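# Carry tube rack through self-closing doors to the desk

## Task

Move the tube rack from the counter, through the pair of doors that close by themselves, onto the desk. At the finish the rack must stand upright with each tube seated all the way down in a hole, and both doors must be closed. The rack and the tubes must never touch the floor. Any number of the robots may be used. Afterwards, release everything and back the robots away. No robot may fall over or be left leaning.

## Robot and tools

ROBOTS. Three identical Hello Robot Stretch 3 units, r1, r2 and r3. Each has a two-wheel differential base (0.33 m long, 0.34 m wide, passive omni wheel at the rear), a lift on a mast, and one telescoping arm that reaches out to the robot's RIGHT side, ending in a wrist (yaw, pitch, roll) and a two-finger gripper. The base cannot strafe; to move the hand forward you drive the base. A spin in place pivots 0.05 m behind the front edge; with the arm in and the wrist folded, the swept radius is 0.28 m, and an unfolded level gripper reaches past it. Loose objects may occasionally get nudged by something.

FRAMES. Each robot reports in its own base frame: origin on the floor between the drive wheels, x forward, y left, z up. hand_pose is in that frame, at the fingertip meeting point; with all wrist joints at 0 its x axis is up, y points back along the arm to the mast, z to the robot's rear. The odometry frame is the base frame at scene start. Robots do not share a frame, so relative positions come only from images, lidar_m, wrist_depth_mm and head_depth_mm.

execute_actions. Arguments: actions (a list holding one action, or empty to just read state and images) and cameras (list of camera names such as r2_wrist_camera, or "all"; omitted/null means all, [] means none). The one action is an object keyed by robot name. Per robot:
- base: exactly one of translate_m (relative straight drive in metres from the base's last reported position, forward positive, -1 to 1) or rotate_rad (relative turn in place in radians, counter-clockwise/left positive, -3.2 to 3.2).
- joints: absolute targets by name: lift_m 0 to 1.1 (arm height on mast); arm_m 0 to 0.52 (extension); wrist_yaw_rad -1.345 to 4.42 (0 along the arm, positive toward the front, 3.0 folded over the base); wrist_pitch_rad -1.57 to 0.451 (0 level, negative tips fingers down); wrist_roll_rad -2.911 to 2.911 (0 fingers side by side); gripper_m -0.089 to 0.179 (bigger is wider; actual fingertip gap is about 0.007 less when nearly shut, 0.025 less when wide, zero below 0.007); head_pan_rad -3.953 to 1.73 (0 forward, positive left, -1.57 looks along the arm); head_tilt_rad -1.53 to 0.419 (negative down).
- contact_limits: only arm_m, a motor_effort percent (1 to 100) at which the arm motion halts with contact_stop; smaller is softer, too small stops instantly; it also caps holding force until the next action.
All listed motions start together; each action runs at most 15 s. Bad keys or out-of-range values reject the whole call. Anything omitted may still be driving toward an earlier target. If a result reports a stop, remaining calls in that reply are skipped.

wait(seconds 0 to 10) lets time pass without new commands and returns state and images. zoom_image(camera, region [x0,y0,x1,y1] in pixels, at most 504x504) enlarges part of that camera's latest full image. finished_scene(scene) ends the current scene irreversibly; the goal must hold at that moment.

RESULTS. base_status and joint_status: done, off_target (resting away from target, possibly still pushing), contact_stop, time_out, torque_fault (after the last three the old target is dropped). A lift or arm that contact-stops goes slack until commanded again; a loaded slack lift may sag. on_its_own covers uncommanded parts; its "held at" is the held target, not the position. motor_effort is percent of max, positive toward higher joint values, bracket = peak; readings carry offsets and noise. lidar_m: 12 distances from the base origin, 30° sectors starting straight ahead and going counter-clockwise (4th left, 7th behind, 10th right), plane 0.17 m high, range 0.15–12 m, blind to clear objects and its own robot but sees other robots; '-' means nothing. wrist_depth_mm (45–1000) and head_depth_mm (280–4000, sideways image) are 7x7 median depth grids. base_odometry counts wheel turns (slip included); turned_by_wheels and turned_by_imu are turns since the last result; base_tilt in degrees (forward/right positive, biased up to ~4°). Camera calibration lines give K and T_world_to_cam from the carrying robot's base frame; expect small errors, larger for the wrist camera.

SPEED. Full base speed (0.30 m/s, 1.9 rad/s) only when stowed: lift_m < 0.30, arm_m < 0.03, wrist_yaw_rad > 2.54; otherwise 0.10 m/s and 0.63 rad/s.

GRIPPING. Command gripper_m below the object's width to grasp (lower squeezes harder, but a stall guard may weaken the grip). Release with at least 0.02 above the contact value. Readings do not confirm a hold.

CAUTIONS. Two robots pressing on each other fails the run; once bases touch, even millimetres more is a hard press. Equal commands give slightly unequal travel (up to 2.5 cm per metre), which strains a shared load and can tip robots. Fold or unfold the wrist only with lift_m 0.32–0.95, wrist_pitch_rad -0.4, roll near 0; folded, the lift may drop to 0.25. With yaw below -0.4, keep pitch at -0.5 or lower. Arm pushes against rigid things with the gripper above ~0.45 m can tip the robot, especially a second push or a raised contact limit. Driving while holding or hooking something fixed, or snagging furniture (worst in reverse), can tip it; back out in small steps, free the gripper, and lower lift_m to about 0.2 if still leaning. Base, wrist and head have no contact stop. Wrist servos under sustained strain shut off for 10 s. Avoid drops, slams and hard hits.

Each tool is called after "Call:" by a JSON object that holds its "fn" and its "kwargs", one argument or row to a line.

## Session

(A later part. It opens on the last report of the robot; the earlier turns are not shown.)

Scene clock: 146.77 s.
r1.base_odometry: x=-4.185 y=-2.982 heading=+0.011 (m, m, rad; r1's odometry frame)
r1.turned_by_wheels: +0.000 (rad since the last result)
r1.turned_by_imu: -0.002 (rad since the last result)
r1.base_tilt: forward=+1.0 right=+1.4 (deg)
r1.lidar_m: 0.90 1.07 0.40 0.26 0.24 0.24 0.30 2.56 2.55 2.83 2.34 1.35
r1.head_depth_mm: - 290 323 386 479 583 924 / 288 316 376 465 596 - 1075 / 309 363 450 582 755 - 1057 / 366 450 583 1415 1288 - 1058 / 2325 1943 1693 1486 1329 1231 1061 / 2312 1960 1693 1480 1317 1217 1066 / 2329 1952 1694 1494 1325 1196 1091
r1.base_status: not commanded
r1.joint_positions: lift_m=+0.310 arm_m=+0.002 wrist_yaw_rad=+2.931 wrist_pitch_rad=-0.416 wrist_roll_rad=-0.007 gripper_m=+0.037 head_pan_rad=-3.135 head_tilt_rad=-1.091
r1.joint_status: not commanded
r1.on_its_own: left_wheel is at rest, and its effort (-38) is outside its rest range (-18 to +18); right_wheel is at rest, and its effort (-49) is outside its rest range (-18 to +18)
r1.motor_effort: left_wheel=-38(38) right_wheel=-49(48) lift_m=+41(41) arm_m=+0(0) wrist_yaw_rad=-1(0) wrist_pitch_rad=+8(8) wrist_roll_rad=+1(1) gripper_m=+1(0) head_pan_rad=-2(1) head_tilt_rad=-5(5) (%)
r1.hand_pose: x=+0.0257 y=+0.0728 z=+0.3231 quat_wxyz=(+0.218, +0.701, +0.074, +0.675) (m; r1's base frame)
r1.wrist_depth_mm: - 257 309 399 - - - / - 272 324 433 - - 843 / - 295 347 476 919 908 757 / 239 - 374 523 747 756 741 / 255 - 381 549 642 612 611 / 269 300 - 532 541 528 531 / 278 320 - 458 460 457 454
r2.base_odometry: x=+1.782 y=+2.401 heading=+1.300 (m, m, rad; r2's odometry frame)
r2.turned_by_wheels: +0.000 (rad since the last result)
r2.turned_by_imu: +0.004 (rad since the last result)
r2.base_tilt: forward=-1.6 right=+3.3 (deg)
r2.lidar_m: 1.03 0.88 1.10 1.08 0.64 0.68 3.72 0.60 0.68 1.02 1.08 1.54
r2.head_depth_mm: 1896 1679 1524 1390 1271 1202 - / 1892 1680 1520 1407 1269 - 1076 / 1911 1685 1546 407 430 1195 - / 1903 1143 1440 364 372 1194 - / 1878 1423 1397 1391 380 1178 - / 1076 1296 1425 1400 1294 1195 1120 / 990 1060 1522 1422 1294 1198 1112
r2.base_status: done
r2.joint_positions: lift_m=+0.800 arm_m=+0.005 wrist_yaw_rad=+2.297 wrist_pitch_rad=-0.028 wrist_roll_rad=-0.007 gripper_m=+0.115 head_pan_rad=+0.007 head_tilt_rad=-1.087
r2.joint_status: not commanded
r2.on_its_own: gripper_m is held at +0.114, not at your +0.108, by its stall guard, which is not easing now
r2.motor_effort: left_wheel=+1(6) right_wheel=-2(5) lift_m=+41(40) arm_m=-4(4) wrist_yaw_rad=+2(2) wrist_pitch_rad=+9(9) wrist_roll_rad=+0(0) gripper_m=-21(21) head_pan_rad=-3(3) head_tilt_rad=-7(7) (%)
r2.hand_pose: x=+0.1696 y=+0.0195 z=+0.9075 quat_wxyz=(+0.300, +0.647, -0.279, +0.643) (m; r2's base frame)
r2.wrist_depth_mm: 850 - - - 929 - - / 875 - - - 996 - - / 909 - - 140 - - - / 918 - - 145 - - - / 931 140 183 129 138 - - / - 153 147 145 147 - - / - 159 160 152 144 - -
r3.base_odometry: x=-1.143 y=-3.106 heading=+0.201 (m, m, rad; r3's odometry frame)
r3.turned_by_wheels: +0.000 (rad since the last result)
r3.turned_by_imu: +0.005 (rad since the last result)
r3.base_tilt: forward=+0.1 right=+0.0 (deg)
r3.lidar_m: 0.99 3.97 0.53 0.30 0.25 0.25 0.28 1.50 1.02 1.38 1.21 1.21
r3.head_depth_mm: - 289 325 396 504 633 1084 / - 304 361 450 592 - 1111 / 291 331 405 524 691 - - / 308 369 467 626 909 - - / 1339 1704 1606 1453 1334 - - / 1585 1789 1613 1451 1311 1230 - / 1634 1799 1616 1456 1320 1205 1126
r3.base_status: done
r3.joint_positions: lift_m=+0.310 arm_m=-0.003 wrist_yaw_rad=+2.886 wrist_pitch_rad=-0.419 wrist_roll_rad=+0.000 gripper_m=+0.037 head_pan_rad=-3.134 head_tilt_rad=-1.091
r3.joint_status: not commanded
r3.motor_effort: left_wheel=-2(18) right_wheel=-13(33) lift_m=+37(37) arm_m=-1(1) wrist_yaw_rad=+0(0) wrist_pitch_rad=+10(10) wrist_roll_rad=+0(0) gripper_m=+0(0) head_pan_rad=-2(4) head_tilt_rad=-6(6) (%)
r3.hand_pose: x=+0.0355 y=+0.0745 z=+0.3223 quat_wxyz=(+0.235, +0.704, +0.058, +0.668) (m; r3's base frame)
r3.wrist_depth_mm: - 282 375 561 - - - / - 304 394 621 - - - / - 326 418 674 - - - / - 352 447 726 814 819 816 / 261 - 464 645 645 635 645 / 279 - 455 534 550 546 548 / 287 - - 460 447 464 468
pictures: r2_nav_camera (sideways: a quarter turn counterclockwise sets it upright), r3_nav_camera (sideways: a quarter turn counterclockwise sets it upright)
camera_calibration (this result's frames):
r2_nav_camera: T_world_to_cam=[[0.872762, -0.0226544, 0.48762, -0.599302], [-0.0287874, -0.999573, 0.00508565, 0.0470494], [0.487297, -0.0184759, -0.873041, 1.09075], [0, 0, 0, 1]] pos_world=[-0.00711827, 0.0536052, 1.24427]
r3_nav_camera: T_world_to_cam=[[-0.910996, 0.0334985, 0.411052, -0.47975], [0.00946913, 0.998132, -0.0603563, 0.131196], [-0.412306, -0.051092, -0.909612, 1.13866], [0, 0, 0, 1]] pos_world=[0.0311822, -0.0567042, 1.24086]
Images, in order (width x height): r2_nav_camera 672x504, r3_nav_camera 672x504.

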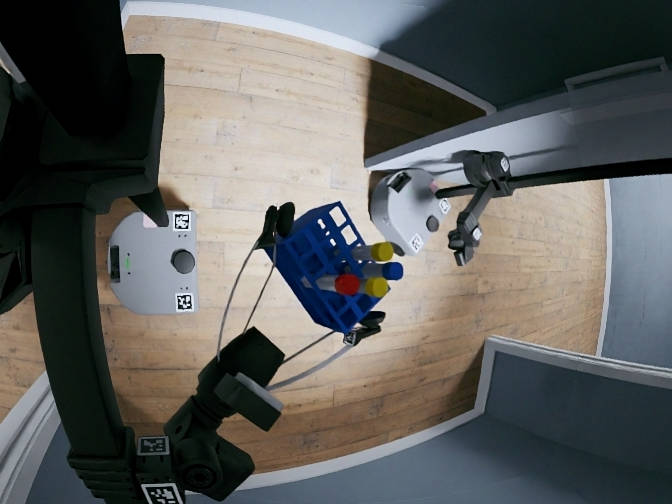

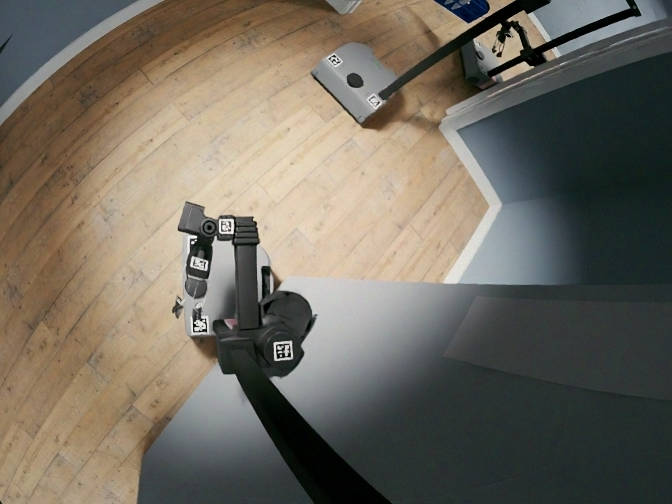

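Call:
{"fn": "execute_actions", "kwargs": {
  "actions": [
    {"r2":{"base":{"rotate_rad":-0.6}},"r1":{"base":{"rotate_rad":0.8}}}
  ],
  "cameras": []
}}

Call:
{"fn": "execute_actions", "kwargs": {
  "actions": [
    {"r2":{"base":{"translate_m":0.9}},"r1":{"base":{"translate_m":-0.6}}}
  ],
  "cameras": []
}}

Call:
{"fn": "execute_actions", "kwargs": {
  "actions": [
    {"r2":{"base":{"rotate_rad":0.95}}}
  ],
  "cameras": ["r2_nav_camera"]
}}

Scene clock: 150.43 s.
r1.base_odometry: x=-4.185 y=-2.982 heading=+0.810 (m, m, rad; r1's odometry frame)
r1.turned_by_wheels: +0.799 (rad since the last result)
r1.turned_by_imu: +0.799 (rad since the last result)
r1.base_tilt: forward=+1.0 right=+1.4 (deg)
r1.lidar_m: 1.15 0.24 0.18 0.17 0.18 0.24 2.55 2.60 2.46 2.33 0.90 0.92
r1.head_depth_mm: 2302 1918 1658 547 504 498 485 / 2290 1949 1669 1477 830 - 740 / 2319 1916 1672 1478 1348 - 1060 / 2321 1943 1693 1475 1345 - 1062 / 2301 1950 1675 1483 1325 1237 1065 / 2323 1953 1682 1484 1329 1218 1064 / 2292 1958 1691 1484 1331 1209 1091
r1.base_status: done
r1.joint_positions: lift_m=+0.310 arm_m=+0.002 wrist_yaw_rad=+2.931 wrist_pitch_rad=-0.416 wrist_roll_rad=-0.007 gripper_m=+0.037 head_pan_rad=-3.135 head_tilt_rad=-1.091
r1.joint_status: not commanded
r1.motor_effort: left_wheel=-15(37) right_wheel=+3(40) lift_m=+41(41) arm_m=+0(0) wrist_yaw_rad=+0(0) wrist_pitch_rad=+8(8) wrist_roll_rad=+1(0) gripper_m=+0(0) head_pan_rad=-2(3) head_tilt_rad=-5(5) (%)
r1.hand_pose: x=+0.0257 y=+0.0728 z=+0.3231 quat_wxyz=(+0.218, +0.701, +0.074, +0.675) (m; r1's base frame)
r1.wrist_depth_mm: - 180 187 199 211 224 241 / - 194 203 216 231 246 267 / - 212 221 237 254 275 299 / 214 - 243 262 283 309 336 / 235 - 262 289 321 351 389 / 260 274 - 327 368 408 462 / 285 297 - 392 429 452 458
r2.base_odometry: x=+1.782 y=+2.401 heading=+0.700 (m, m, rad; r2's odometry frame)
r2.turned_by_wheels: -0.600 (rad since the last result)
r2.turned_by_imu: -0.607 (rad since the last result)
r2.base_tilt: forward=-1.6 right=+3.2 (deg)
r2.lidar_m: 1.42 1.03 0.88 1.13 1.08 0.64 0.65 1.15 0.60 0.61 1.02 1.05
r2.head_depth_mm: 1390 1576 1518 1377 1267 1207 - / 1598 1669 1530 1404 1276 - 1081 / 1828 1691 1537 406 430 1193 - / 1893 1712 1543 363 372 1193 - / 1854 1707 1537 1395 380 1187 - / 1877 1726 1550 1401 1284 1197 1119 / 1934 1728 1561 1397 1300 1186 1115
r2.base_status: done
r2.joint_positions: lift_m=+0.800 arm_m=+0.005 wrist_yaw_rad=+2.297 wrist_pitch_rad=-0.028 wrist_roll_rad=-0.007 gripper_m=+0.115 head_pan_rad=+0.007 head_tilt_rad=-1.087
r2.joint_status: not commanded
r2.on_its_own: gripper_m is held at +0.114, not at your +0.108, by its stall guard, which is not easing now
r2.motor_effort: left_wheel=+2(6) right_wheel=-4(8) lift_m=+41(40) arm_m=-4(4) wrist_yaw_rad=+2(2) wrist_pitch_rad=+9(9) wrist_roll_rad=+0(0) gripper_m=-21(21) head_pan_rad=-3(3) head_tilt_rad=-6(7) (%)
r2.hand_pose: x=+0.1696 y=+0.0195 z=+0.9075 quat_wxyz=(+0.300, +0.647, -0.279, +0.643) (m; r2's base frame)
r2.wrist_depth_mm: - 861 - - - - - / - 878 - - - - - / - - - 140 - - - / - - 992 145 - - - / - 139 183 129 137 - - / - 152 147 145 147 - - / - 159 160 152 144 - -
r3.base_odometry: x=-1.143 y=-3.106 heading=+0.201 (m, m, rad; r3's odometry frame)
r3.turned_by_wheels: +0.000 (rad since the last result)
r3.turned_by_imu: +0.001 (rad since the last result)
r3.base_tilt: forward=+0.1 right=+0.0 (deg)
r3.lidar_m: 1.00 3.98 0.53 0.30 0.25 0.25 0.28 1.03 1.00 1.38 1.21 1.21
r3.head_depth_mm: - 289 324 396 505 634 1087 / - 304 361 452 591 - 1107 / 291 331 405 523 693 - - / 308 368 466 627 912 - - / 1347 1692 1596 1466 1332 - - / 1572 1789 1633 1457 1323 1228 - / 1631 1795 1628 1457 1321 1198 1121
r3.base_status: not commanded
r3.joint_positions: lift_m=+0.310 arm_m=-0.003 wrist_yaw_rad=+2.886 wrist_pitch_rad=-0.419 wrist_roll_rad=+0.000 gripper_m=+0.037 head_pan_rad=-3.134 head_tilt_rad=-1.091
r3.joint_status: not commanded
r3.motor_effort: left_wheel=+0(1) right_wheel=-13(13) lift_m=+37(37) arm_m=-2(1) wrist_yaw_rad=+0(0) wrist_pitch_rad=+10(10) wrist_roll_rad=+0(0) gripper_m=+0(0) head_pan_rad=-1(2) head_tilt_rad=-6(5) (%)
r3.hand_pose: x=+0.0355 y=+0.0745 z=+0.3223 quat_wxyz=(+0.235, +0.704, +0.058, +0.668) (m; r3's base frame)
r3.wrist_depth_mm: - 284 373 562 - - - / - 304 393 616 - - - / - 324 419 669 - - - / - 353 460 727 802 802 805 / 262 - 464 633 652 650 655 / 280 - 449 530 551 538 545 / 286 - - 456 450 466 468
pictures: none
No camera images: the call's "cameras" was empty. Leave "cameras" out to get every camera's image.

Scene clock: 160.80 s.
r1.base_odometry: x=-4.598 y=-3.417 heading=+0.810 (m, m, rad; r1's odometry frame)
r1.turned_by_wheels: +0.000 (rad since the last result)
r1.turned_by_imu: +0.001 (rad since the last result)
r1.base_tilt: forward=+1.0 right=+1.4 (deg)
r1.lidar_m: 1.15 1.21 1.58 1.76 1.80 2.06 1.95 2.00 2.50 2.36 1.79 1.17
r1.head_depth_mm: 1922 1939 1660 1472 1309 1221 1089 / 1905 1923 1676 1464 1320 - 1071 / 1914 1946 1685 1482 1345 - 1065 / 1905 1939 1679 1488 1331 - 1054 / 1882 1940 1705 1478 1330 1228 1060 / 1884 1968 1692 1486 1331 1216 1068 / 1867 1955 1681 1487 1329 1203 1093
r1.base_status: done
r1.joint_positions: lift_m=+0.310 arm_m=+0.002 wrist_yaw_rad=+2.931 wrist_pitch_rad=-0.416 wrist_roll_rad=-0.007 gripper_m=+0.037 head_pan_rad=-3.135 head_tilt_rad=-1.091
r1.joint_status: not commanded
r1.motor_effort: left_wheel=-3(17) right_wheel=+2(3) lift_m=+41(41) arm_m=+0(0) wrist_yaw_rad=+0(0) wrist_pitch_rad=+8(8) wrist_roll_rad=+0(0) gripper_m=-1(0) head_pan_rad=-3(3) head_tilt_rad=-5(5) (%)
r1.hand_pose: x=+0.0257 y=+0.0728 z=+0.3231 quat_wxyz=(+0.218, +0.701, +0.074, +0.675) (m; r1's base frame)
r1.wrist_depth_mm: - - - - - - - / - - - - - - - / 943 981 975 965 965 947 951 / 761 - 749 747 745 752 743 / 622 - 639 616 646 615 610 / 531 518 - 524 543 526 524 / 456 473 - 458 459 455 463
r2.base_odometry: x=+2.470 y=+2.980 heading=+0.700 (m, m, rad; r2's odometry frame)
r2.turned_by_wheels: +0.000 (rad since the last result)
r2.turned_by_imu: +0.004 (rad since the last result)
r2.base_tilt: forward=-1.6 right=+3.2 (deg)
r2.lidar_m: 0.78 0.99 1.37 0.68 0.93 1.59 1.44 1.21 0.80 0.58 0.56 0.57
r2.head_depth_mm: 745 841 969 1147 1263 1209 - / 859 993 1181 1344 1261 - 1087 / 1025 1210 1469 406 430 1197 - / 1151 1393 1533 364 373 1201 - / 1088 1295 1511 1393 379 1191 - / 1029 1226 1491 1405 1289 1193 1125 / 978 1146 1505 1419 1290 1198 1117
r2.base_status: done
r2.joint_positions: lift_m=+0.800 arm_m=+0.005 wrist_yaw_rad=+2.297 wrist_pitch_rad=-0.028 wrist_roll_rad=-0.007 gripper_m=+0.115 head_pan_rad=+0.007 head_tilt_rad=-1.087
r2.joint_status: not commanded
r2.on_its_own: gripper_m is held at +0.114, not at your +0.108, by its stall guard, which is not easing now
r2.motor_effort: left_wheel=+1(6) right_wheel=-2(4) lift_m=+41(40) arm_m=-4(4) wrist_yaw_rad=+2(2) wrist_pitch_rad=+9(9) wrist_roll_rad=+0(0) gripper_m=-21(22) head_pan_rad=-2(3) head_tilt_rad=-7(7) (%)
r2.hand_pose: x=+0.1696 y=+0.0195 z=+0.9075 quat_wxyz=(+0.300, +0.647, -0.279, +0.643) (m; r2's base frame)
r2.wrist_depth_mm: - - - - 910 865 733 / - - - - 936 880 715 / - - - 140 969 912 696 / - - - 145 987 952 685 / - 140 184 129 138 939 663 / - 153 147 145 146 - 655 / - 159 160 152 144 - 598
r3.base_odometry: x=-1.143 y=-3.106 heading=+0.201 (m, m, rad; r3's odometry frame)
r3.turned_by_wheels: +0.000 (rad since the last result)
r3.turned_by_imu: +0.003 (rad since the last result)
r3.base_tilt: forward=+0.1 right=+0.0 (deg)
r3.lidar_m: 1.00 3.97 0.53 0.30 0.25 0.25 0.28 1.50 1.60 1.39 0.55 1.21
r3.head_depth_mm: - 289 325 395 504 634 1084 / - 304 361 450 593 - 1104 / 291 331 405 523 690 - - / 308 369 466 625 910 - - / 1338 1691 1597 1458 1317 - - / 1579 1798 1617 1445 1317 1221 - / 1634 1784 1614 1469 1312 1196 1128
r3.base_status: not commanded
r3.joint_positions: lift_m=+0.310 arm_m=-0.003 wrist_yaw_rad=+2.886 wrist_pitch_rad=-0.419 wrist_roll_rad=+0.000 gripper_m=+0.037 head_pan_rad=-3.134 head_tilt_rad=-1.091
r3.joint_status: not commanded
r3.motor_effort: left_wheel=-1(2) right_wheel=-13(13) lift_m=+36(37) arm_m=-2(1) wrist_yaw_rad=+0(0) wrist_pitch_rad=+10(10) wrist_roll_rad=+1(0) gripper_m=+0(0) head_pan_rad=-3(3) head_tilt_rad=-5(5) (%)
r3.hand_pose: x=+0.0355 y=+0.0745 z=+0.3223 quat_wxyz=(+0.235, +0.704, +0.058, +0.668) (m; r3's base frame)
r3.wrist_depth_mm: - 283 368 571 - - - / - 303 392 610 - - - / - 326 422 685 - - - / - 351 449 735 798 829 818 / 262 - 467 642 646 653 657 / 277 - 452 531 553 540 545 / 285 - - 462 453 467 477
pictures: none
No camera images: the call's "cameras" was empty. Leave "cameras" out to get every camera's image.

Scene clock: 163.27 s.
r1.base_odometry: x=-4.598 y=-3.417 heading=+0.810 (m, m, rad; r1's odometry frame)
r1.turned_by_wheels: +0.000 (rad since the last result)
r1.turned_by_imu: +0.000 (rad since the last result)
r1.base_tilt: forward=+1.0 right=+1.4 (deg)
r1.lidar_m: 1.18 1.21 1.59 1.75 1.80 2.06 1.95 2.00 2.50 2.37 1.78 1.24
r1.head_depth_mm: 1920 1933 1675 1469 1320 1224 1084 / 1916 1940 1667 1480 1322 - 1073 / 1895 1961 1672 1476 1348 - 1064 / 1906 1955 1679 1473 1333 - 1060 / 1886 1953 1688 1486 1327 1234 1065 / 1887 1943 1677 1479 1321 1218 1065 / 1868 1966 1690 1489 1324 1202 1089
r1.base_status: not commanded
r1.joint_positions: lift_m=+0.310 arm_m=+0.002 wrist_yaw_rad=+2.931 wrist_pitch_rad=-0.416 wrist_roll_rad=-0.007 gripper_m=+0.037 head_pan_rad=-3.135 head_tilt_rad=-1.091
r1.joint_status: not commanded
r1.motor_effort: left_wheel=-3(3) right_wheel=+2(2) lift_m=+41(41) arm_m=+0(0) wrist_yaw_rad=+0(0) wrist_pitch_rad=+8(8) wrist_roll_rad=+0(0) gripper_m=+0(1) head_pan_rad=-2(2) head_tilt_rad=-5(5) (%)
r1.hand_pose: x=+0.0257 y=+0.0728 z=+0.3231 quat_wxyz=(+0.218, +0.701, +0.074, +0.675) (m; r1's base frame)
r1.wrist_depth_mm: - - - - - - - / - - - - - - - / 914 971 976 977 973 973 976 / 759 - 756 760 751 755 752 / 616 - 643 624 645 626 623 / 527 517 - 520 548 522 528 / 460 470 - 458 458 453 455
r2.base_odometry: x=+2.470 y=+2.980 heading=+1.650 (m, m, rad; r2's odometry frame)
r2.turned_by_wheels: +0.950 (rad since the last result)
r2.turned_by_imu: +0.960 (rad since the last result)
r2.base_tilt: forward=-1.6 right=+3.2 (deg)
r2.lidar_m: 4.34 0.68 0.68 1.57 1.41 1.21 0.89 0.60 0.55 0.56 0.71 1.00
r2.head_depth_mm: 1897 1682 1502 1391 1279 1201 - / 1887 1687 1527 1423 1273 - 1081 / 1910 1709 1537 406 431 1194 - / 1921 1712 1532 363 373 1187 - / 1934 1714 1536 1388 380 1189 - / 1899 1663 1547 1409 1285 1193 1119 / 1272 1415 1521 1254 1246 1192 1117
r2.base_status: done
r2.joint_positions: lift_m=+0.800 arm_m=+0.005 wrist_yaw_rad=+2.297 wrist_pitch_rad=-0.028 wrist_roll_rad=-0.007 gripper_m=+0.115 head_pan_rad=+0.007 head_tilt_rad=-1.087
r2.joint_status: not commanded
r2.on_its_own: gripper_m is held at +0.114, not at your +0.108, by its stall guard, which is not easing now
r2.motor_effort: left_wheel=-3(7) right_wheel=+2(8) lift_m=+40(40) arm_m=-4(4) wrist_yaw_rad=+2(3) wrist_pitch_rad=+9(9) wrist_roll_rad=+0(0) gripper_m=-21(22) head_pan_rad=-3(3) head_tilt_rad=-6(7) (%)
r2.hand_pose: x=+0.1696 y=+0.0195 z=+0.9075 quat_wxyz=(+0.300, +0.647, -0.279, +0.643) (m; r2's base frame)
r2.wrist_depth_mm: - 796 857 997 - - - / - 829 900 - - - - / - 844 922 140 - - - / - 890 883 145 - - - / - 139 184 129 138 - - / - 153 147 145 146 - - / - 159 160 152 143 - -
r3.base_odometry: x=-1.143 y=-3.106 heading=+0.201 (m, m, rad; r3's odometry frame)
r3.turned_by_wheels: +0.000 (rad since the last result)
r3.turned_by_imu: +0.001 (rad since the last result)
r3.base_tilt: forward=+0.1 right=+0.0 (deg)
r3.lidar_m: 0.99 3.98 0.53 0.30 0.25 0.25 0.29 1.50 1.57 0.65 0.67 1.21
r3.head_depth_mm: - 289 325 395 504 636 1085 / - 304 361 451 590 - 1098 / 291 331 404 524 693 - - / 308 369 465 625 914 - - / 1347 1693 1592 1469 1326 - - / 1587 1795 1625 1453 1308 1232 - / 1639 1792 1623 1460 1314 1206 1122
r3.base_status: not commanded
r3.joint_positions: lift_m=+0.310 arm_m=-0.003 wrist_yaw_rad=+2.886 wrist_pitch_rad=-0.419 wrist_roll_rad=+0.000 gripper_m=+0.037 head_pan_rad=-3.134 head_tilt_rad=-1.091
r3.joint_status: not commanded
r3.motor_effort: left_wheel=-1(1) right_wheel=-13(13) lift_m=+37(36) arm_m=-1(2) wrist_yaw_rad=+0(0) wrist_pitch_rad=+10(10) wrist_roll_rad=+1(0) gripper_m=+0(1) head_pan_rad=-3(3) head_tilt_rad=-5(6) (%)
r3.hand_pose: x=+0.0355 y=+0.0745 z=+0.3223 quat_wxyz=(+0.235, +0.704, +0.058, +0.668) (m; r3's base frame)
r3.wrist_depth_mm: - 285 372 562 - - - / - 303 397 616 - - - / - 328 424 669 - - - / - 353 452 733 793 802 825 / 260 - 476 637 658 650 661 / 279 - 454 531 546 538 539 / 287 - - 450 444 462 469
pictures: r2_nav_camera (sideways: a quarter turn counterclockwise sets it upright)
camera_calibration (this result's frames):
r2_nav_camera: T_world_to_cam=[[0.872775, -0.0226599, 0.487597, -0.599272], [-0.0287937, -0.999572, 0.00508661, 0.0470482], [0.487273, -0.0184792, -0.873054, 1.09077], [0, 0, 0, 1]] pos_world=[-0.00711947, 0.0536052, 1.24427]
Images, in order (width x height): r2_nav_camera 672x504.

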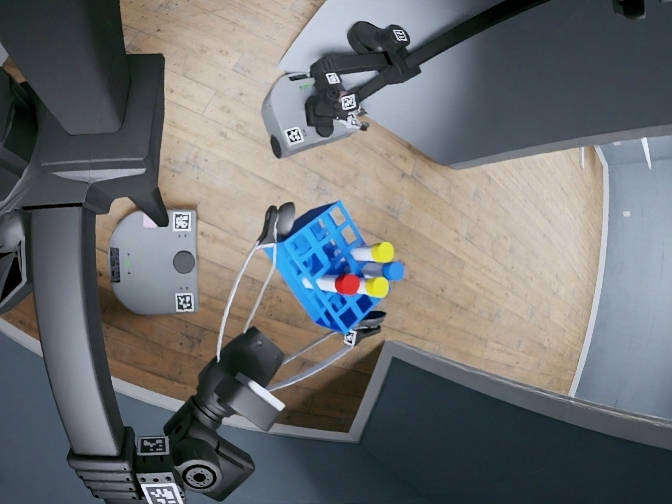

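Call:
{"fn": "execute_actions", "kwargs": {
  "actions": [
    {"r2":{"base":{"translate_m":1.0}}}
  ],
  "cameras": ["r2_nav_camera"]
}}

Scene clock: 175.03 s.
r1.base_odometry: x=-4.598 y=-3.417 heading=+0.810 (m, m, rad; r1's odometry frame)
r1.turned_by_wheels: +0.000 (rad since the last result)
r1.turned_by_imu: -0.002 (rad since the last result)
r1.base_tilt: forward=+1.0 right=+1.4 (deg)
r1.lidar_m: 1.18 1.21 1.58 1.75 1.80 2.06 1.96 2.00 2.49 2.36 1.78 1.25
r1.head_depth_mm: 1906 1944 1670 1474 1316 1224 1084 / 1904 1921 1675 1469 1318 - 1071 / 1902 1934 1671 1465 1342 - 1063 / 1893 1940 1686 1486 1334 - 1063 / 1893 1950 1685 1483 1334 1230 1060 / 1900 1934 1688 1481 1326 1216 1070 / 1869 1973 1695 1488 1336 1204 1089
r1.base_status: not commanded
r1.joint_positions: lift_m=+0.310 arm_m=+0.002 wrist_yaw_rad=+2.931 wrist_pitch_rad=-0.416 wrist_roll_rad=-0.007 gripper_m=+0.037 head_pan_rad=-3.135 head_tilt_rad=-1.091
r1.joint_status: not commanded
r1.motor_effort: left_wheel=-3(3) right_wheel=+2(2) lift_m=+41(41) arm_m=+0(0) wrist_yaw_rad=+0(0) wrist_pitch_rad=+8(8) wrist_roll_rad=+0(1) gripper_m=+0(0) head_pan_rad=-3(2) head_tilt_rad=-5(5) (%)
r1.hand_pose: x=+0.0257 y=+0.0728 z=+0.3231 quat_wxyz=(+0.218, +0.701, +0.074, +0.675) (m; r1's base frame)
r1.wrist_depth_mm: - - - - - - - / - - - - - - - / 943 948 970 974 959 968 990 / 747 - 748 754 760 766 755 / 621 - 650 625 638 615 612 / 528 520 - 524 546 527 524 / 461 469 - 456 458 455 460
r2.base_odometry: x=+2.392 y=+3.977 heading=+1.650 (m, m, rad; r2's odometry frame)
r2.turned_by_wheels: +0.000 (rad since the last result)
r2.turned_by_imu: +0.004 (rad since the last result)
r2.base_tilt: forward=-1.6 right=+3.3 (deg)
r2.lidar_m: 3.39 2.49 0.54 0.55 0.66 0.66 1.54 1.03 0.60 0.43 2.58 3.36
r2.head_depth_mm: 1880 1688 1519 1379 1284 1207 - / 1910 1689 1524 1417 1266 - 1084 / 1908 1693 1541 407 430 1198 - / 1908 1702 1532 363 373 1197 - / 1931 1717 1540 1388 379 1188 - / 1930 1720 1553 1415 1277 1194 1119 / 1926 1714 1548 1414 1256 1199 1114
r2.base_status: done
r2.joint_positions: lift_m=+0.800 arm_m=+0.005 wrist_yaw_rad=+2.297 wrist_pitch_rad=-0.028 wrist_roll_rad=-0.007 gripper_m=+0.115 head_pan_rad=+0.007 head_tilt_rad=-1.087
r2.joint_status: not commanded
r2.on_its_own: gripper_m is held at +0.114, not at your +0.108, by its stall guard, which is not easing now
r2.motor_effort: left_wheel=-3(5) right_wheel=+3(8) lift_m=+41(41) arm_m=-4(4) wrist_yaw_rad=+3(2) wrist_pitch_rad=+9(9) wrist_roll_rad=+0(0) gripper_m=-21(21) head_pan_rad=-2(2) head_tilt_rad=-6(7) (%)
r2.hand_pose: x=+0.1696 y=+0.0195 z=+0.9075 quat_wxyz=(+0.300, +0.647, -0.279, +0.643) (m; r2's base frame)
r2.wrist_depth_mm: 443 490 595 - - - - / 451 500 607 - - - - / 470 527 635 140 - - - / 475 523 621 145 - - - / 493 140 182 129 137 - - / - 152 147 145 147 - - / 537 159 160 152 144 - -
r3.base_odometry: x=-1.143 y=-3.106 heading=+0.201 (m, m, rad; r3's odometry frame)
r3.turned_by_wheels: +0.000 (rad since the last result)
r3.turned_by_imu: +0.003 (rad since the last result)
r3.base_tilt: forward=+0.2 right=+0.1 (deg)
r3.lidar_m: 0.99 0.53 0.53 0.30 0.25 0.25 0.29 1.50 1.57 1.38 1.21 1.21
r3.head_depth_mm: - 289 324 395 504 633 1086 / - 304 361 450 591 - 1104 / 291 331 404 524 690 - - / 308 369 467 627 911 - - / 1339 1695 1607 1467 1319 - - / 1579 1810 1619 1462 1320 1242 - / 1635 1799 1616 1445 1316 1206 1122
r3.base_status: not commanded
r3.joint_positions: lift_m=+0.310 arm_m=-0.003 wrist_yaw_rad=+2.886 wrist_pitch_rad=-0.419 wrist_roll_rad=+0.000 gripper_m=+0.037 head_pan_rad=-3.134 head_tilt_rad=-1.091
r3.joint_status: not commanded
r3.motor_effort: left_wheel=-1(1) right_wheel=-13(13) lift_m=+36(37) arm_m=-1(2) wrist_yaw_rad=+0(0) wrist_pitch_rad=+10(10) wrist_roll_rad=+1(0) gripper_m=+0(0) head_pan_rad=-2(3) head_tilt_rad=-6(6) (%)
r3.hand_pose: x=+0.0355 y=+0.0745 z=+0.3223 quat_wxyz=(+0.235, +0.704, +0.058, +0.668) (m; r3's base frame)
r3.wrist_depth_mm: - 283 372 560 - - - / - 305 394 619 - - - / - 325 423 680 - - 464 / - 352 450 729 791 614 481 / 261 - 471 635 643 601 435 / 277 - 455 536 548 520 417 / 284 - - 460 447 463 439
pictures: r2_nav_camera (sideways: a quarter turn counterclockwise sets it upright)
camera_calibration (this result's frames):
r2_nav_camera: T_world_to_cam=[[0.872781, -0.0226597, 0.487586, -0.599258], [-0.0287935, -0.999572, 0.00508707, 0.0470476], [0.487262, -0.0184792, -0.87306, 1.09078], [0, 0, 0, 1]] pos_world=[-0.00712022, 0.0536052, 1.24427]
Images, in order (width x height): r2_nav_camera 672x504.

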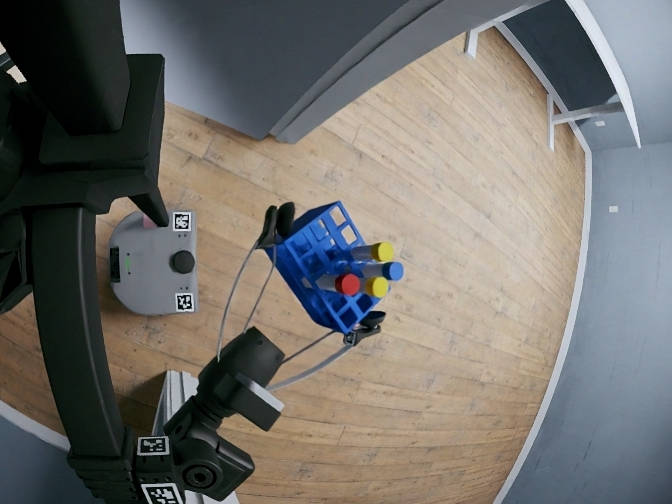

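Call:
{"fn": "execute_actions", "kwargs": {
  "actions": [
    {"r2":{"base":{"translate_m":1.0}}}
  ],
  "cameras": []
}}

Call:
{"fn": "execute_actions", "kwargs": {
  "actions": [
    {"r2":{"base":{"rotate_rad":1.0},"joints":{"wrist_yaw_rad":1.57,"head_tilt_rad":-0.8}},"r3":{"base":{"rotate_rad":0.85}}}
  ],
  "cameras": []
}}

Call:
{"fn": "execute_actions", "kwargs": {
  "actions": [
    {"r2":{"base":{"translate_m":0.6}},"r3":{"base":{"translate_m":-0.7}}}
  ],
  "cameras": ["r2_nav_camera","r3_nav_camera"]
}}

Scene clock: 187.20 s.
r1.base_odometry: x=-4.598 y=-3.417 heading=+0.810 (m, m, rad; r1's odometry frame)
r1.turned_by_wheels: +0.000 (rad since the last result)
r1.turned_by_imu: -0.002 (rad since the last result)
r1.base_tilt: forward=+0.9 right=+1.3 (deg)
r1.lidar_m: 1.18 1.21 1.59 1.76 1.80 2.06 1.96 2.01 2.49 2.37 1.78 1.25
r1.head_depth_mm: 1923 1926 1671 1469 1317 1222 1084 / 1900 1928 1669 1470 1317 - 1077 / 1881 1938 1667 1487 1344 - 1053 / 1906 1942 1676 1488 1341 - 1063 / 1882 1961 1683 1477 1320 1240 1058 / 1880 1950 1694 1476 1324 1212 1067 / 1872 1964 1682 1488 1328 1200 1091
r1.base_status: not commanded
r1.joint_positions: lift_m=+0.310 arm_m=+0.002 wrist_yaw_rad=+2.931 wrist_pitch_rad=-0.416 wrist_roll_rad=-0.007 gripper_m=+0.037 head_pan_rad=-3.135 head_tilt_rad=-1.091
r1.joint_status: not commanded
r1.motor_effort: left_wheel=-4(3) right_wheel=+2(2) lift_m=+41(41) arm_m=+0(0) wrist_yaw_rad=+0(0) wrist_pitch_rad=+8(8) wrist_roll_rad=+1(0) gripper_m=+0(0) head_pan_rad=-3(2) head_tilt_rad=-5(5) (%)
r1.hand_pose: x=+0.0257 y=+0.0728 z=+0.3231 quat_wxyz=(+0.218, +0.701, +0.074, +0.675) (m; r1's base frame)
r1.wrist_depth_mm: - - - - - - - / - - - - - - - / 939 940 970 964 970 967 955 / 751 - 758 746 744 745 739 / 623 - 648 618 634 620 621 / 533 514 - 520 539 529 528 / 463 466 - 463 452 458 458
r2.base_odometry: x=+2.313 y=+4.974 heading=+1.650 (m, m, rad; r2's odometry frame)
r2.turned_by_wheels: +0.000 (rad since the last result)
r2.turned_by_imu: +0.004 (rad since the last result)
r2.base_tilt: forward=-1.6 right=+3.2 (deg)
r2.lidar_m: 2.48 2.31 1.86 1.12 0.76 0.72 2.18 1.09 2.00 2.44 2.62 2.44
r2.head_depth_mm: 1882 1678 1520 1388 1270 1212 - / 1900 1695 1522 1405 1276 - 1076 / 1904 1695 1526 406 430 1189 - / 1905 1708 1545 363 372 1201 - / 1928 1694 1535 1389 380 1183 - / 1933 1709 1538 1406 1290 1189 1121 / 1943 1720 1559 1411 1294 1196 1110
r2.base_status: done
r2.joint_positions: lift_m=+0.800 arm_m=+0.005 wrist_yaw_rad=+2.297 wrist_pitch_rad=-0.028 wrist_roll_rad=-0.007 gripper_m=+0.115 head_pan_rad=+0.007 head_tilt_rad=-1.087
r2.joint_status: not commanded
r2.on_its_own: gripper_m is held at +0.114, not at your +0.108, by its stall guard, which is not easing now
r2.motor_effort: left_wheel=-3(6) right_wheel=+3(10) lift_m=+40(41) arm_m=-4(4) wrist_yaw_rad=+2(2) wrist_pitch_rad=+9(9) wrist_roll_rad=+0(0) gripper_m=-21(21) head_pan_rad=-3(3) head_tilt_rad=-7(7) (%)
r2.hand_pose: x=+0.1696 y=+0.0195 z=+0.9075 quat_wxyz=(+0.300, +0.647, -0.279, +0.643) (m; r2's base frame)
r2.wrist_depth_mm: - - - - - - - / - - - - - - - / - - - 140 - - - / - - - 145 - - - / - 139 183 129 137 - - / - 153 148 145 146 - - / - 159 160 152 143 - -
r3.base_odometry: x=-1.143 y=-3.106 heading=+0.201 (m, m, rad; r3's odometry frame)
r3.turned_by_wheels: +0.000 (rad since the last result)
r3.turned_by_imu: +0.003 (rad since the last result)
r3.base_tilt: forward=+0.1 right=+0.0 (deg)
r3.lidar_m: 0.99 3.96 0.53 0.30 0.25 0.25 0.29 1.50 1.57 1.38 1.21 1.21
r3.head_depth_mm: - 289 325 395 505 631 1082 / - 304 361 451 592 - 1106 / 291 331 404 524 690 - - / 308 369 467 626 914 - - / 1346 1685 1595 1451 1324 - - / 1579 1784 1625 1457 1321 1228 - / 1637 1785 1604 1456 1321 1200 1124
r3.base_status: not commanded
r3.joint_positions: lift_m=+0.310 arm_m=-0.003 wrist_yaw_rad=+2.886 wrist_pitch_rad=-0.419 wrist_roll_rad=+0.000 gripper_m=+0.037 head_pan_rad=-3.134 head_tilt_rad=-1.091
r3.joint_status: not commanded
r3.motor_effort: left_wheel=-1(2) right_wheel=-13(13) lift_m=+37(36) arm_m=-2(1) wrist_yaw_rad=+0(0) wrist_pitch_rad=+10(10) wrist_roll_rad=+1(0) gripper_m=+0(0) head_pan_rad=-3(3) head_tilt_rad=-6(5) (%)
r3.hand_pose: x=+0.0355 y=+0.0745 z=+0.3223 quat_wxyz=(+0.235, +0.704, +0.058, +0.668) (m; r3's base frame)
r3.wrist_depth_mm: - 282 373 560 - - - / - 301 394 617 - - - / - 325 415 680 - - - / - 353 445 718 806 807 825 / 262 - 467 639 645 650 647 / 278 - 454 532 548 544 548 / 286 - - 459 444 468 470
pictures: none
No camera images: the call's "cameras" was empty. Leave "cameras" out to get every camera's image.

Scene clock: 189.73 s.
r1.base_odometry: x=-4.598 y=-3.417 heading=+0.810 (m, m, rad; r1's odometry frame)
r1.turned_by_wheels: +0.000 (rad since the last result)
r1.turned_by_imu: +0.000 (rad since the last result)
r1.base_tilt: forward=+0.9 right=+1.4 (deg)
r1.lidar_m: 1.18 1.21 1.58 1.76 1.81 2.06 1.96 2.00 2.49 2.36 1.78 1.25
r1.head_depth_mm: 1914 1937 1671 1467 1319 1222 1086 / 1885 1925 1669 1467 1316 - 1072 / 1909 1925 1670 1480 1340 - 1063 / 1903 1949 1672 1480 1332 - 1066 / 1898 1948 1694 1480 1320 1230 1061 / 1885 1951 1687 1483 1326 1214 1068 / 1865 1983 1682 1485 1321 1203 1094
r1.base_status: not commanded
r1.joint_positions: lift_m=+0.310 arm_m=+0.002 wrist_yaw_rad=+2.931 wrist_pitch_rad=-0.416 wrist_roll_rad=-0.007 gripper_m=+0.037 head_pan_rad=-3.135 head_tilt_rad=-1.091
r1.joint_status: not commanded
r1.motor_effort: left_wheel=-3(3) right_wheel=+2(2) lift_m=+41(41) arm_m=+0(0) wrist_yaw_rad=+0(0) wrist_pitch_rad=+8(8) wrist_roll_rad=+1(1) gripper_m=+1(1) head_pan_rad=-1(3) head_tilt_rad=-5(5) (%)
r1.hand_pose: x=+0.0257 y=+0.0728 z=+0.3231 quat_wxyz=(+0.218, +0.701, +0.074, +0.675) (m; r1's base frame)
r1.wrist_depth_mm: - - - - - - - / - - - - - - - / 925 971 977 974 958 958 968 / 755 - 754 750 756 755 750 / 627 - 642 619 639 618 619 / 532 520 - 528 548 522 531 / 462 470 - 456 455 457 457
r2.base_odometry: x=+2.313 y=+4.974 heading=+2.649 (m, m, rad; r2's odometry frame)
r2.turned_by_wheels: +1.000 (rad since the last result)
r2.turned_by_imu: +1.011 (rad since the last result)
r2.base_tilt: forward=-1.6 right=+3.2 (deg)
r2.lidar_m: 1.87 1.19 0.77 0.72 1.55 1.09 1.79 2.42 2.67 2.44 2.47 2.31
r2.head_depth_mm: 2196 2401 2023 1691 1389 414 1131 / 2163 2381 2028 1687 1452 1202 1129 / 2160 2412 2035 1709 1448 1276 1122 / 2076 2336 2056 1693 1452 1272 1135 / 2119 2360 2050 1705 1455 1275 1130 / 2079 2361 2041 1702 1460 1264 1135 / 2092 2367 2035 1719 1455 1280 1139
r2.base_status: done
r2.joint_positions: lift_m=+0.800 arm_m=+0.005 wrist_yaw_rad=+1.573 wrist_pitch_rad=-0.028 wrist_roll_rad=-0.007 gripper_m=+0.115 head_pan_rad=+0.007 head_tilt_rad=-0.804
r2.joint_status: all done
r2.on_its_own: gripper_m is held at +0.114, not at your +0.108, by its stall guard, which is not easing now
r2.motor_effort: left_wheel=-3(6) right_wheel=+3(9) lift_m=+40(40) arm_m=-4(4) wrist_yaw_rad=-4(4) wrist_pitch_rad=+9(9) wrist_roll_rad=+0(0) gripper_m=-22(22) head_pan_rad=-3(2) head_tilt_rad=+2(23) (%)
r2.hand_pose: x=+0.2341 y=-0.1498 z=+0.9075 quat_wxyz=(+0.509, +0.506, -0.490, +0.495) (m; r2's base frame)
r2.wrist_depth_mm: - - - - - - - / - - - - - - - / - - - 140 - - - / - - - 144 - - - / - 140 183 129 138 - - / - 153 147 145 147 - - / - 159 161 152 143 - -
r3.base_odometry: x=-1.143 y=-3.106 heading=+1.051 (m, m, rad; r3's odometry frame)
r3.turned_by_wheels: +0.850 (rad since the last result)
r3.turned_by_imu: +0.842 (rad since the last result)
r3.base_tilt: forward=+0.1 right=+0.0 (deg)
r3.lidar_m: 1.40 0.27 0.19 0.18 0.18 0.24 1.56 1.58 1.23 1.21 1.00 1.03
r3.head_depth_mm: 1478 1754 1636 1444 498 514 540 / 1523 1789 1646 1466 1288 - 804 / 1586 1800 1631 1451 1342 - - / 1611 1818 1636 1450 1340 - - / 1613 1802 1619 1462 1319 - - / 1637 1806 1634 1469 1318 1233 - / 1572 1786 1615 1451 1324 1206 1122
r3.base_status: done
r3.joint_positions: lift_m=+0.310 arm_m=-0.003 wrist_yaw_rad=+2.886 wrist_pitch_rad=-0.419 wrist_roll_rad=+0.000 gripper_m=+0.037 head_pan_rad=-3.134 head_tilt_rad=-1.091
r3.joint_status: not commanded
r3.motor_effort: left_wheel=+1(8) right_wheel=-6(9) lift_m=+37(37) arm_m=-1(2) wrist_yaw_rad=+0(0) wrist_pitch_rad=+10(10) wrist_roll_rad=+0(0) gripper_m=+0(0) head_pan_rad=-3(3) head_tilt_rad=-6(6) (%)
r3.hand_pose: x=+0.0355 y=+0.0745 z=+0.3223 quat_wxyz=(+0.235, +0.704, +0.058, +0.668) (m; r3's base frame)
r3.wrist_depth_mm: - 179 194 212 234 260 294 / - 194 210 230 256 289 334 / - 211 229 254 286 326 379 / - 231 249 281 318 374 446 / 224 - 276 316 367 439 543 / 249 - 292 358 439 507 545 / 270 - - 428 443 465 467
pictures: none
No camera images: the call's "cameras" was empty. Leave "cameras" out to get every camera's image.

Scene clock: 198.00 s.
r1.base_odometry: x=-4.598 y=-3.417 heading=+0.810 (m, m, rad; r1's odometry frame)
r1.turned_by_wheels: +0.000 (rad since the last result)
r1.turned_by_imu: -0.002 (rad since the last result)
r1.base_tilt: forward=+0.9 right=+1.3 (deg)
r1.lidar_m: 1.18 1.21 1.59 1.75 1.80 2.06 1.96 2.00 2.50 2.37 1.78 1.25
r1.head_depth_mm: 1912 1936 1674 1475 1318 1219 1091 / 1909 1934 1665 1477 1316 - 1071 / 1895 1919 1672 1479 1342 - 1063 / 1901 1953 1683 1484 1338 - 1058 / 1889 1946 1694 1481 1328 1236 1065 / 1888 1947 1691 1485 1325 1220 1065 / 1876 1956 1696 1479 1326 1204 1094
r1.base_status: not commanded
r1.joint_positions: lift_m=+0.310 arm_m=+0.002 wrist_yaw_rad=+2.931 wrist_pitch_rad=-0.416 wrist_roll_rad=-0.007 gripper_m=+0.037 head_pan_rad=-3.135 head_tilt_rad=-1.091
r1.joint_status: not commanded
r1.motor_effort: left_wheel=-4(3) right_wheel=+2(2) lift_m=+41(41) arm_m=+0(0) wrist_yaw_rad=+0(0) wrist_pitch_rad=+8(8) wrist_roll_rad=+0(0) gripper_m=+0(0) head_pan_rad=-2(3) head_tilt_rad=-5(5) (%)
r1.hand_pose: x=+0.0257 y=+0.0728 z=+0.3231 quat_wxyz=(+0.218, +0.701, +0.074, +0.675) (m; r1's base frame)
r1.wrist_depth_mm: - - - - - - - / - - - - - - - / 928 966 950 952 975 946 935 / 755 - 746 749 753 756 751 / 624 - 645 622 638 625 621 / 533 520 - 529 545 524 531 / 459 472 - 458 457 458 460
r2.base_odometry: x=+1.784 y=+5.258 heading=+2.649 (m, m, rad; r2's odometry frame)
r2.turned_by_wheels: +0.000 (rad since the last result)
r2.turned_by_imu: +0.002 (rad since the last result)
r2.base_tilt: forward=-1.6 right=+3.3 (deg)
r2.lidar_m: 1.27 1.33 0.87 0.79 0.80 1.26 2.03 3.01 2.57 2.36 2.38 1.79
r2.head_depth_mm: 961 1888 2019 1674 1383 414 1125 / 923 1846 2042 1690 1460 1200 1123 / 927 1843 2033 1703 1454 1267 1128 / 932 1828 1998 1705 1469 1271 1118 / 932 1719 1970 1689 1446 1271 1136 / 943 1784 2006 1685 1453 1269 1131 / 1531 1776 1983 1730 1469 1285 1137
r2.base_status: done
r2.joint_positions: lift_m=+0.800 arm_m=+0.005 wrist_yaw_rad=+1.573 wrist_pitch_rad=-0.028 wrist_roll_rad=-0.007 gripper_m=+0.115 head_pan_rad=+0.007 head_tilt_rad=-0.803
r2.joint_status: not commanded
r2.on_its_own: gripper_m is held at +0.114, not at your +0.108, by its stall guard, which is not easing now
r2.motor_effort: left_wheel=-3(3) right_wheel=+3(9) lift_m=+41(40) arm_m=-4(4) wrist_yaw_rad=-3(3) wrist_pitch_rad=+9(9) wrist_roll_rad=+0(0) gripper_m=-21(22) head_pan_rad=-2(3) head_tilt_rad=+2(2) (%)
r2.hand_pose: x=+0.2341 y=-0.1498 z=+0.9075 quat_wxyz=(+0.509, +0.506, -0.490, +0.495) (m; r2's base frame)
r2.wrist_depth_mm: - - - - - - - / - - - - - - - / - - - 140 - - - / - - - 145 - - - / - 140 183 129 137 - - / - 153 147 144 146 - - / - 159 160 152 143 - -
r3.base_odometry: x=-1.490 y=-3.713 heading=+1.051 (m, m, rad; r3's odometry frame)
r3.turned_by_wheels: +0.000 (rad since the last result)
r3.turned_by_imu: +0.004 (rad since the last result)
r3.base_tilt: forward=+0.1 right=+0.0 (deg)
r3.lidar_m: 1.20 1.23 0.96 0.94 1.01 0.85 0.87 0.93 1.17 1.15 1.22 1.17
r3.head_depth_mm: 853 1018 1205 1422 1337 1244 1107 / 854 1037 1304 1468 1330 - 1100 / 864 1043 1309 1468 1347 - - / 869 1049 1323 1465 1340 - - / 874 1056 1340 1461 1330 - - / 882 1062 1340 1455 1316 1229 - / 886 1076 1367 1453 1321 1201 1127
r3.base_status: done
r3.joint_positions: lift_m=+0.310 arm_m=-0.003 wrist_yaw_rad=+2.886 wrist_pitch_rad=-0.419 wrist_roll_rad=+0.000 gripper_m=+0.037 head_pan_rad=-3.134 head_tilt_rad=-1.091
r3.joint_status: not commanded
r3.motor_effort: left_wheel=-1(15) right_wheel=+3(11) lift_m=+37(36) arm_m=-1(1) wrist_yaw_rad=+0(0) wrist_pitch_rad=+10(10) wrist_roll_rad=+0(0) gripper_m=+1(0) head_pan_rad=-2(2) head_tilt_rad=-5(6) (%)
r3.hand_pose: x=+0.0355 y=+0.0745 z=+0.3223 quat_wxyz=(+0.235, +0.704, +0.058, +0.668) (m; r3's base frame)
r3.wrist_depth_mm: - 818 833 900 948 - - / - 880 925 986 - - - / - 947 974 - - - - / 769 786 785 783 804 825 815 / 611 - 628 645 645 650 645 / 524 - 543 535 545 547 538 / 450 - - 452 450 462 468
pictures: r2_nav_camera (sideways: a quarter turn counterclockwise sets it upright), r3_nav_camera (sideways: a quarter turn counterclockwise sets it upright)
camera_calibration (this result's frames):
r2_nav_camera: T_world_to_cam=[[0.701682, -0.023899, 0.712089, -0.890714], [-0.028867, -0.99957, -0.00510235, 0.0603136], [0.711905, -0.0169756, -0.702071, 0.867092], [0, 0, 0, 1]] pos_world=[0.0094529, 0.0537199, 1.24334]
r3_nav_camera: T_world_to_cam=[[-0.910997, 0.0334965, 0.411051, -0.479749], [0.00946706, 0.998132, -0.0603563, 0.131196], [-0.412305, -0.0510929, -0.909612, 1.13866], [0, 0, 0, 1]] pos_world=[0.0311824, -0.0567041, 1.24086]
Images, in order (width x height): r2_nav_camera 672x504, r3_nav_camera 672x504.

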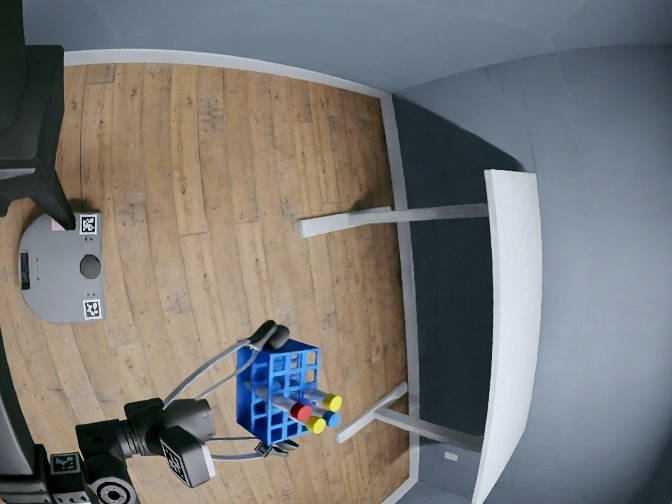

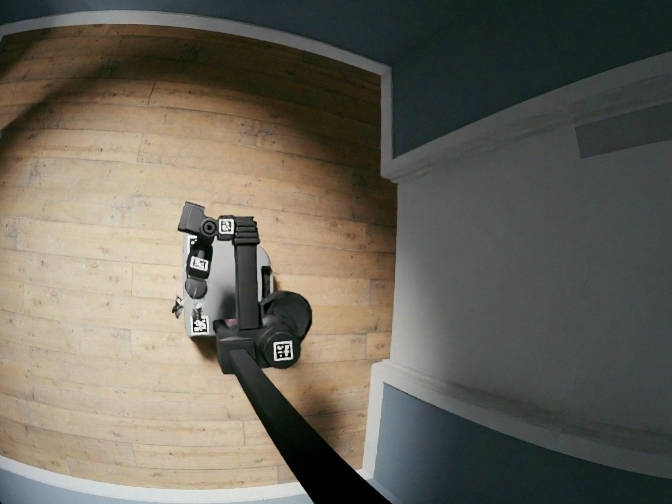

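Call:
{"fn": "execute_actions", "kwargs": {
  "actions": [
    {"r2":{"base":{"translate_m":0.35},"joints":{"lift_m":1.05}}}
  ],
  "cameras": ["r2_nav_camera","r2_head_camera"]
}}

Scene clock: 203.47 s.
r1.base_odometry: x=-4.598 y=-3.417 heading=+0.810 (m, m, rad; r1's odometry frame)
r1.turned_by_wheels: +0.000 (rad since the last result)
r1.turned_by_imu: -0.001 (rad since the last result)
r1.base_tilt: forward=+0.9 right=+1.3 (deg)
r1.lidar_m: 1.18 1.20 1.59 1.75 1.80 2.07 1.96 2.00 2.50 2.37 1.78 1.25
r1.head_depth_mm: 1893 1929 1683 1474 1319 1219 1081 / 1899 1922 1683 1472 1318 - 1076 / 1911 1939 1671 1481 1347 - 1062 / 1889 1940 1680 1486 1335 - 1060 / 1896 1938 1673 1476 1325 1230 1068 / 1882 1950 1681 1488 1326 1210 1061 / 1862 1965 1687 1482 1327 1201 1087
r1.base_status: not commanded
r1.joint_positions: lift_m=+0.310 arm_m=+0.002 wrist_yaw_rad=+2.931 wrist_pitch_rad=-0.416 wrist_roll_rad=-0.007 gripper_m=+0.037 head_pan_rad=-3.135 head_tilt_rad=-1.091
r1.joint_status: not commanded
r1.motor_effort: left_wheel=-3(3) right_wheel=+2(2) lift_m=+41(41) arm_m=+0(0) wrist_yaw_rad=+1(0) wrist_pitch_rad=+8(8) wrist_roll_rad=+1(1) gripper_m=+0(0) head_pan_rad=-2(2) head_tilt_rad=-5(5) (%)
r1.hand_pose: x=+0.0257 y=+0.0728 z=+0.3231 quat_wxyz=(+0.218, +0.701, +0.074, +0.675) (m; r1's base frame)
r1.wrist_depth_mm: - - - - - - - / - - - - - - - / 925 952 964 944 955 967 960 / 755 - 757 761 759 736 758 / 622 - 639 621 636 615 627 / 532 516 - 522 545 528 533 / 459 469 - 456 456 459 461
r2.base_odometry: x=+1.476 y=+5.423 heading=+2.649 (m, m, rad; r2's odometry frame)
r2.turned_by_wheels: +0.000 (rad since the last result)
r2.turned_by_imu: +0.001 (rad since the last result)
r2.base_tilt: forward=-1.6 right=+3.3 (deg)
r2.lidar_m: 0.92 1.42 0.92 0.84 0.85 1.06 2.17 3.37 2.51 2.30 2.33 1.52
r2.head_depth_mm: 871 657 - 1662 1450 1265 1126 / 876 660 1741 1711 1440 1258 1125 / 886 663 1732 1702 1460 1266 1134 / 890 666 1719 1688 1453 1272 1128 / 890 665 1176 1623 1440 1275 1133 / 898 668 1685 1712 1461 1278 1124 / 1182 693 1656 1719 1456 1283 1135
r2.base_status: done
r2.joint_positions: lift_m=+1.050 arm_m=+0.005 wrist_yaw_rad=+1.573 wrist_pitch_rad=-0.029 wrist_roll_rad=-0.007 gripper_m=+0.115 head_pan_rad=+0.007 head_tilt_rad=-0.803
r2.joint_status: all done
r2.on_its_own: gripper_m is held at +0.114, not at your +0.108, by its stall guard, which is not easing now
r2.motor_effort: left_wheel=-3(4) right_wheel=+3(8) lift_m=+49(53) arm_m=-4(4) wrist_yaw_rad=-3(4) wrist_pitch_rad=+9(9) wrist_roll_rad=+0(0) gripper_m=-21(21) head_pan_rad=-3(3) head_tilt_rad=+1(1) (%)
r2.hand_pose: x=+0.2341 y=-0.1498 z=+1.1571 quat_wxyz=(+0.509, +0.506, -0.490, +0.495) (m; r2's base frame)
r2.wrist_depth_mm: - - - - - - - / - - - - - - - / - - - 140 - - - / - - 848 145 - - - / - 140 183 129 137 783 795 / - 153 147 145 146 - - / - 159 160 152 144 - -
r3.base_odometry: x=-1.490 y=-3.713 heading=+1.051 (m, m, rad; r3's odometry frame)
r3.turned_by_wheels: +0.000 (rad since the last result)
r3.turned_by_imu: +0.002 (rad since the last result)
r3.base_tilt: forward=+0.1 right=+0.1 (deg)
r3.lidar_m: 1.43 1.23 0.96 0.94 1.00 0.85 0.87 0.93 1.17 1.15 1.23 1.46
r3.head_depth_mm: 851 1027 1203 1411 1326 1252 1121 / 855 1032 1293 1447 1333 - 1103 / 861 1045 1308 1454 1349 - - / 868 1047 1333 1457 1348 - - / 876 1060 1337 1455 1323 - - / 878 1069 1361 1466 1325 1226 - / 884 1086 1368 1447 1319 1205 1132
r3.base_status: not commanded
r3.joint_positions: lift_m=+0.310 arm_m=-0.003 wrist_yaw_rad=+2.886 wrist_pitch_rad=-0.419 wrist_roll_rad=+0.000 gripper_m=+0.037 head_pan_rad=-3.134 head_tilt_rad=-1.091
r3.joint_status: not commanded
r3.motor_effort: left_wheel=-2(1) right_wheel=+4(3) lift_m=+37(37) arm_m=-1(2) wrist_yaw_rad=+0(0) wrist_pitch_rad=+10(10) wrist_roll_rad=+0(0) gripper_m=+0(0) head_pan_rad=-2(2) head_tilt_rad=-6(5) (%)
r3.hand_pose: x=+0.0355 y=+0.0745 z=+0.3223 quat_wxyz=(+0.235, +0.704, +0.058, +0.668) (m; r3's base frame)
r3.wrist_depth_mm: - 814 865 884 937 - - / - 900 932 988 - - - / - 929 968 - - - - / 757 802 776 793 797 802 827 / 634 - 629 643 650 642 650 / 520 - 545 540 540 540 545 / 449 - - 452 448 465 468
pictures: r2_head_camera (sideways: a quarter turn clockwise sets it upright), r2_nav_camera (sideways: a quarter turn counterclockwise sets it upright)
camera_calibration (this result's frames):
r2_head_camera: T_world_to_cam=[[-0.744953, -0.0216494, -0.666766, 0.890105], [-0.0296185, 0.999561, 0.00063664, 0.000455805], [0.666459, 0.0202228, -0.745267, 0.919832], [0, 0, 0, 1]] pos_world=[0.0500687, 0.000212975, 1.27901]
r2_nav_camera: T_world_to_cam=[[0.70168, -0.0238991, 0.712091, -0.890717], [-0.028867, -0.99957, -0.00510246, 0.0603137], [0.711907, -0.0169757, -0.702068, 0.867089], [0, 0, 0, 1]] pos_world=[0.00945309, 0.0537199, 1.24334]
Images, in order (width x height): r2_head_camera 896x504, r2_nav_camera 672x504.

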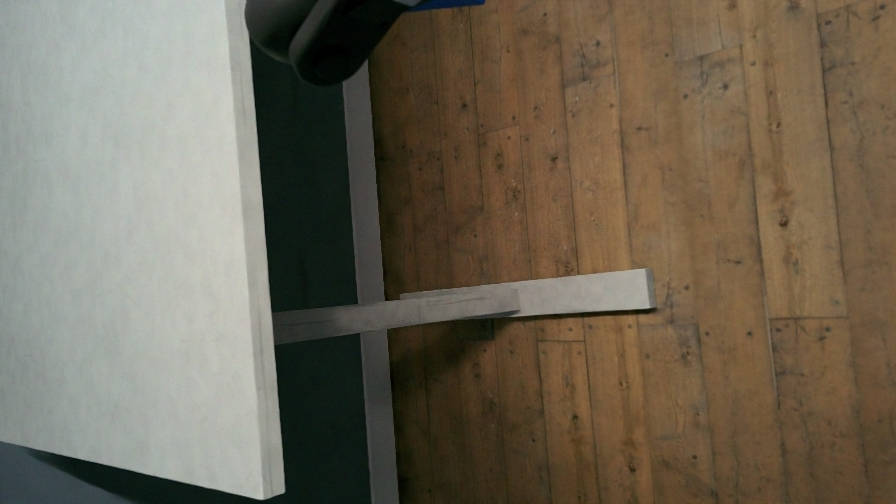

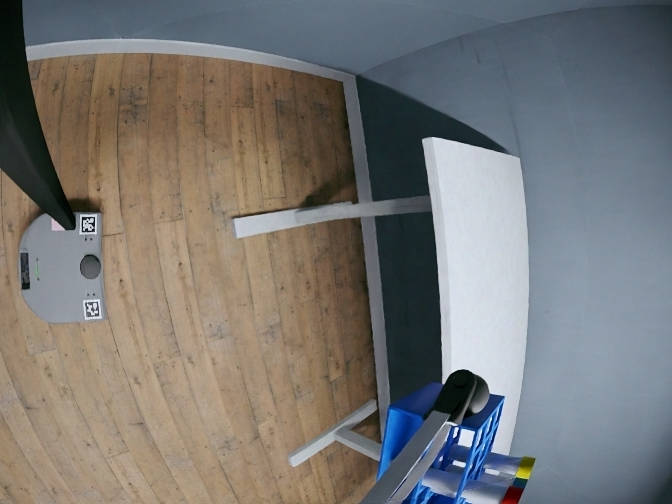

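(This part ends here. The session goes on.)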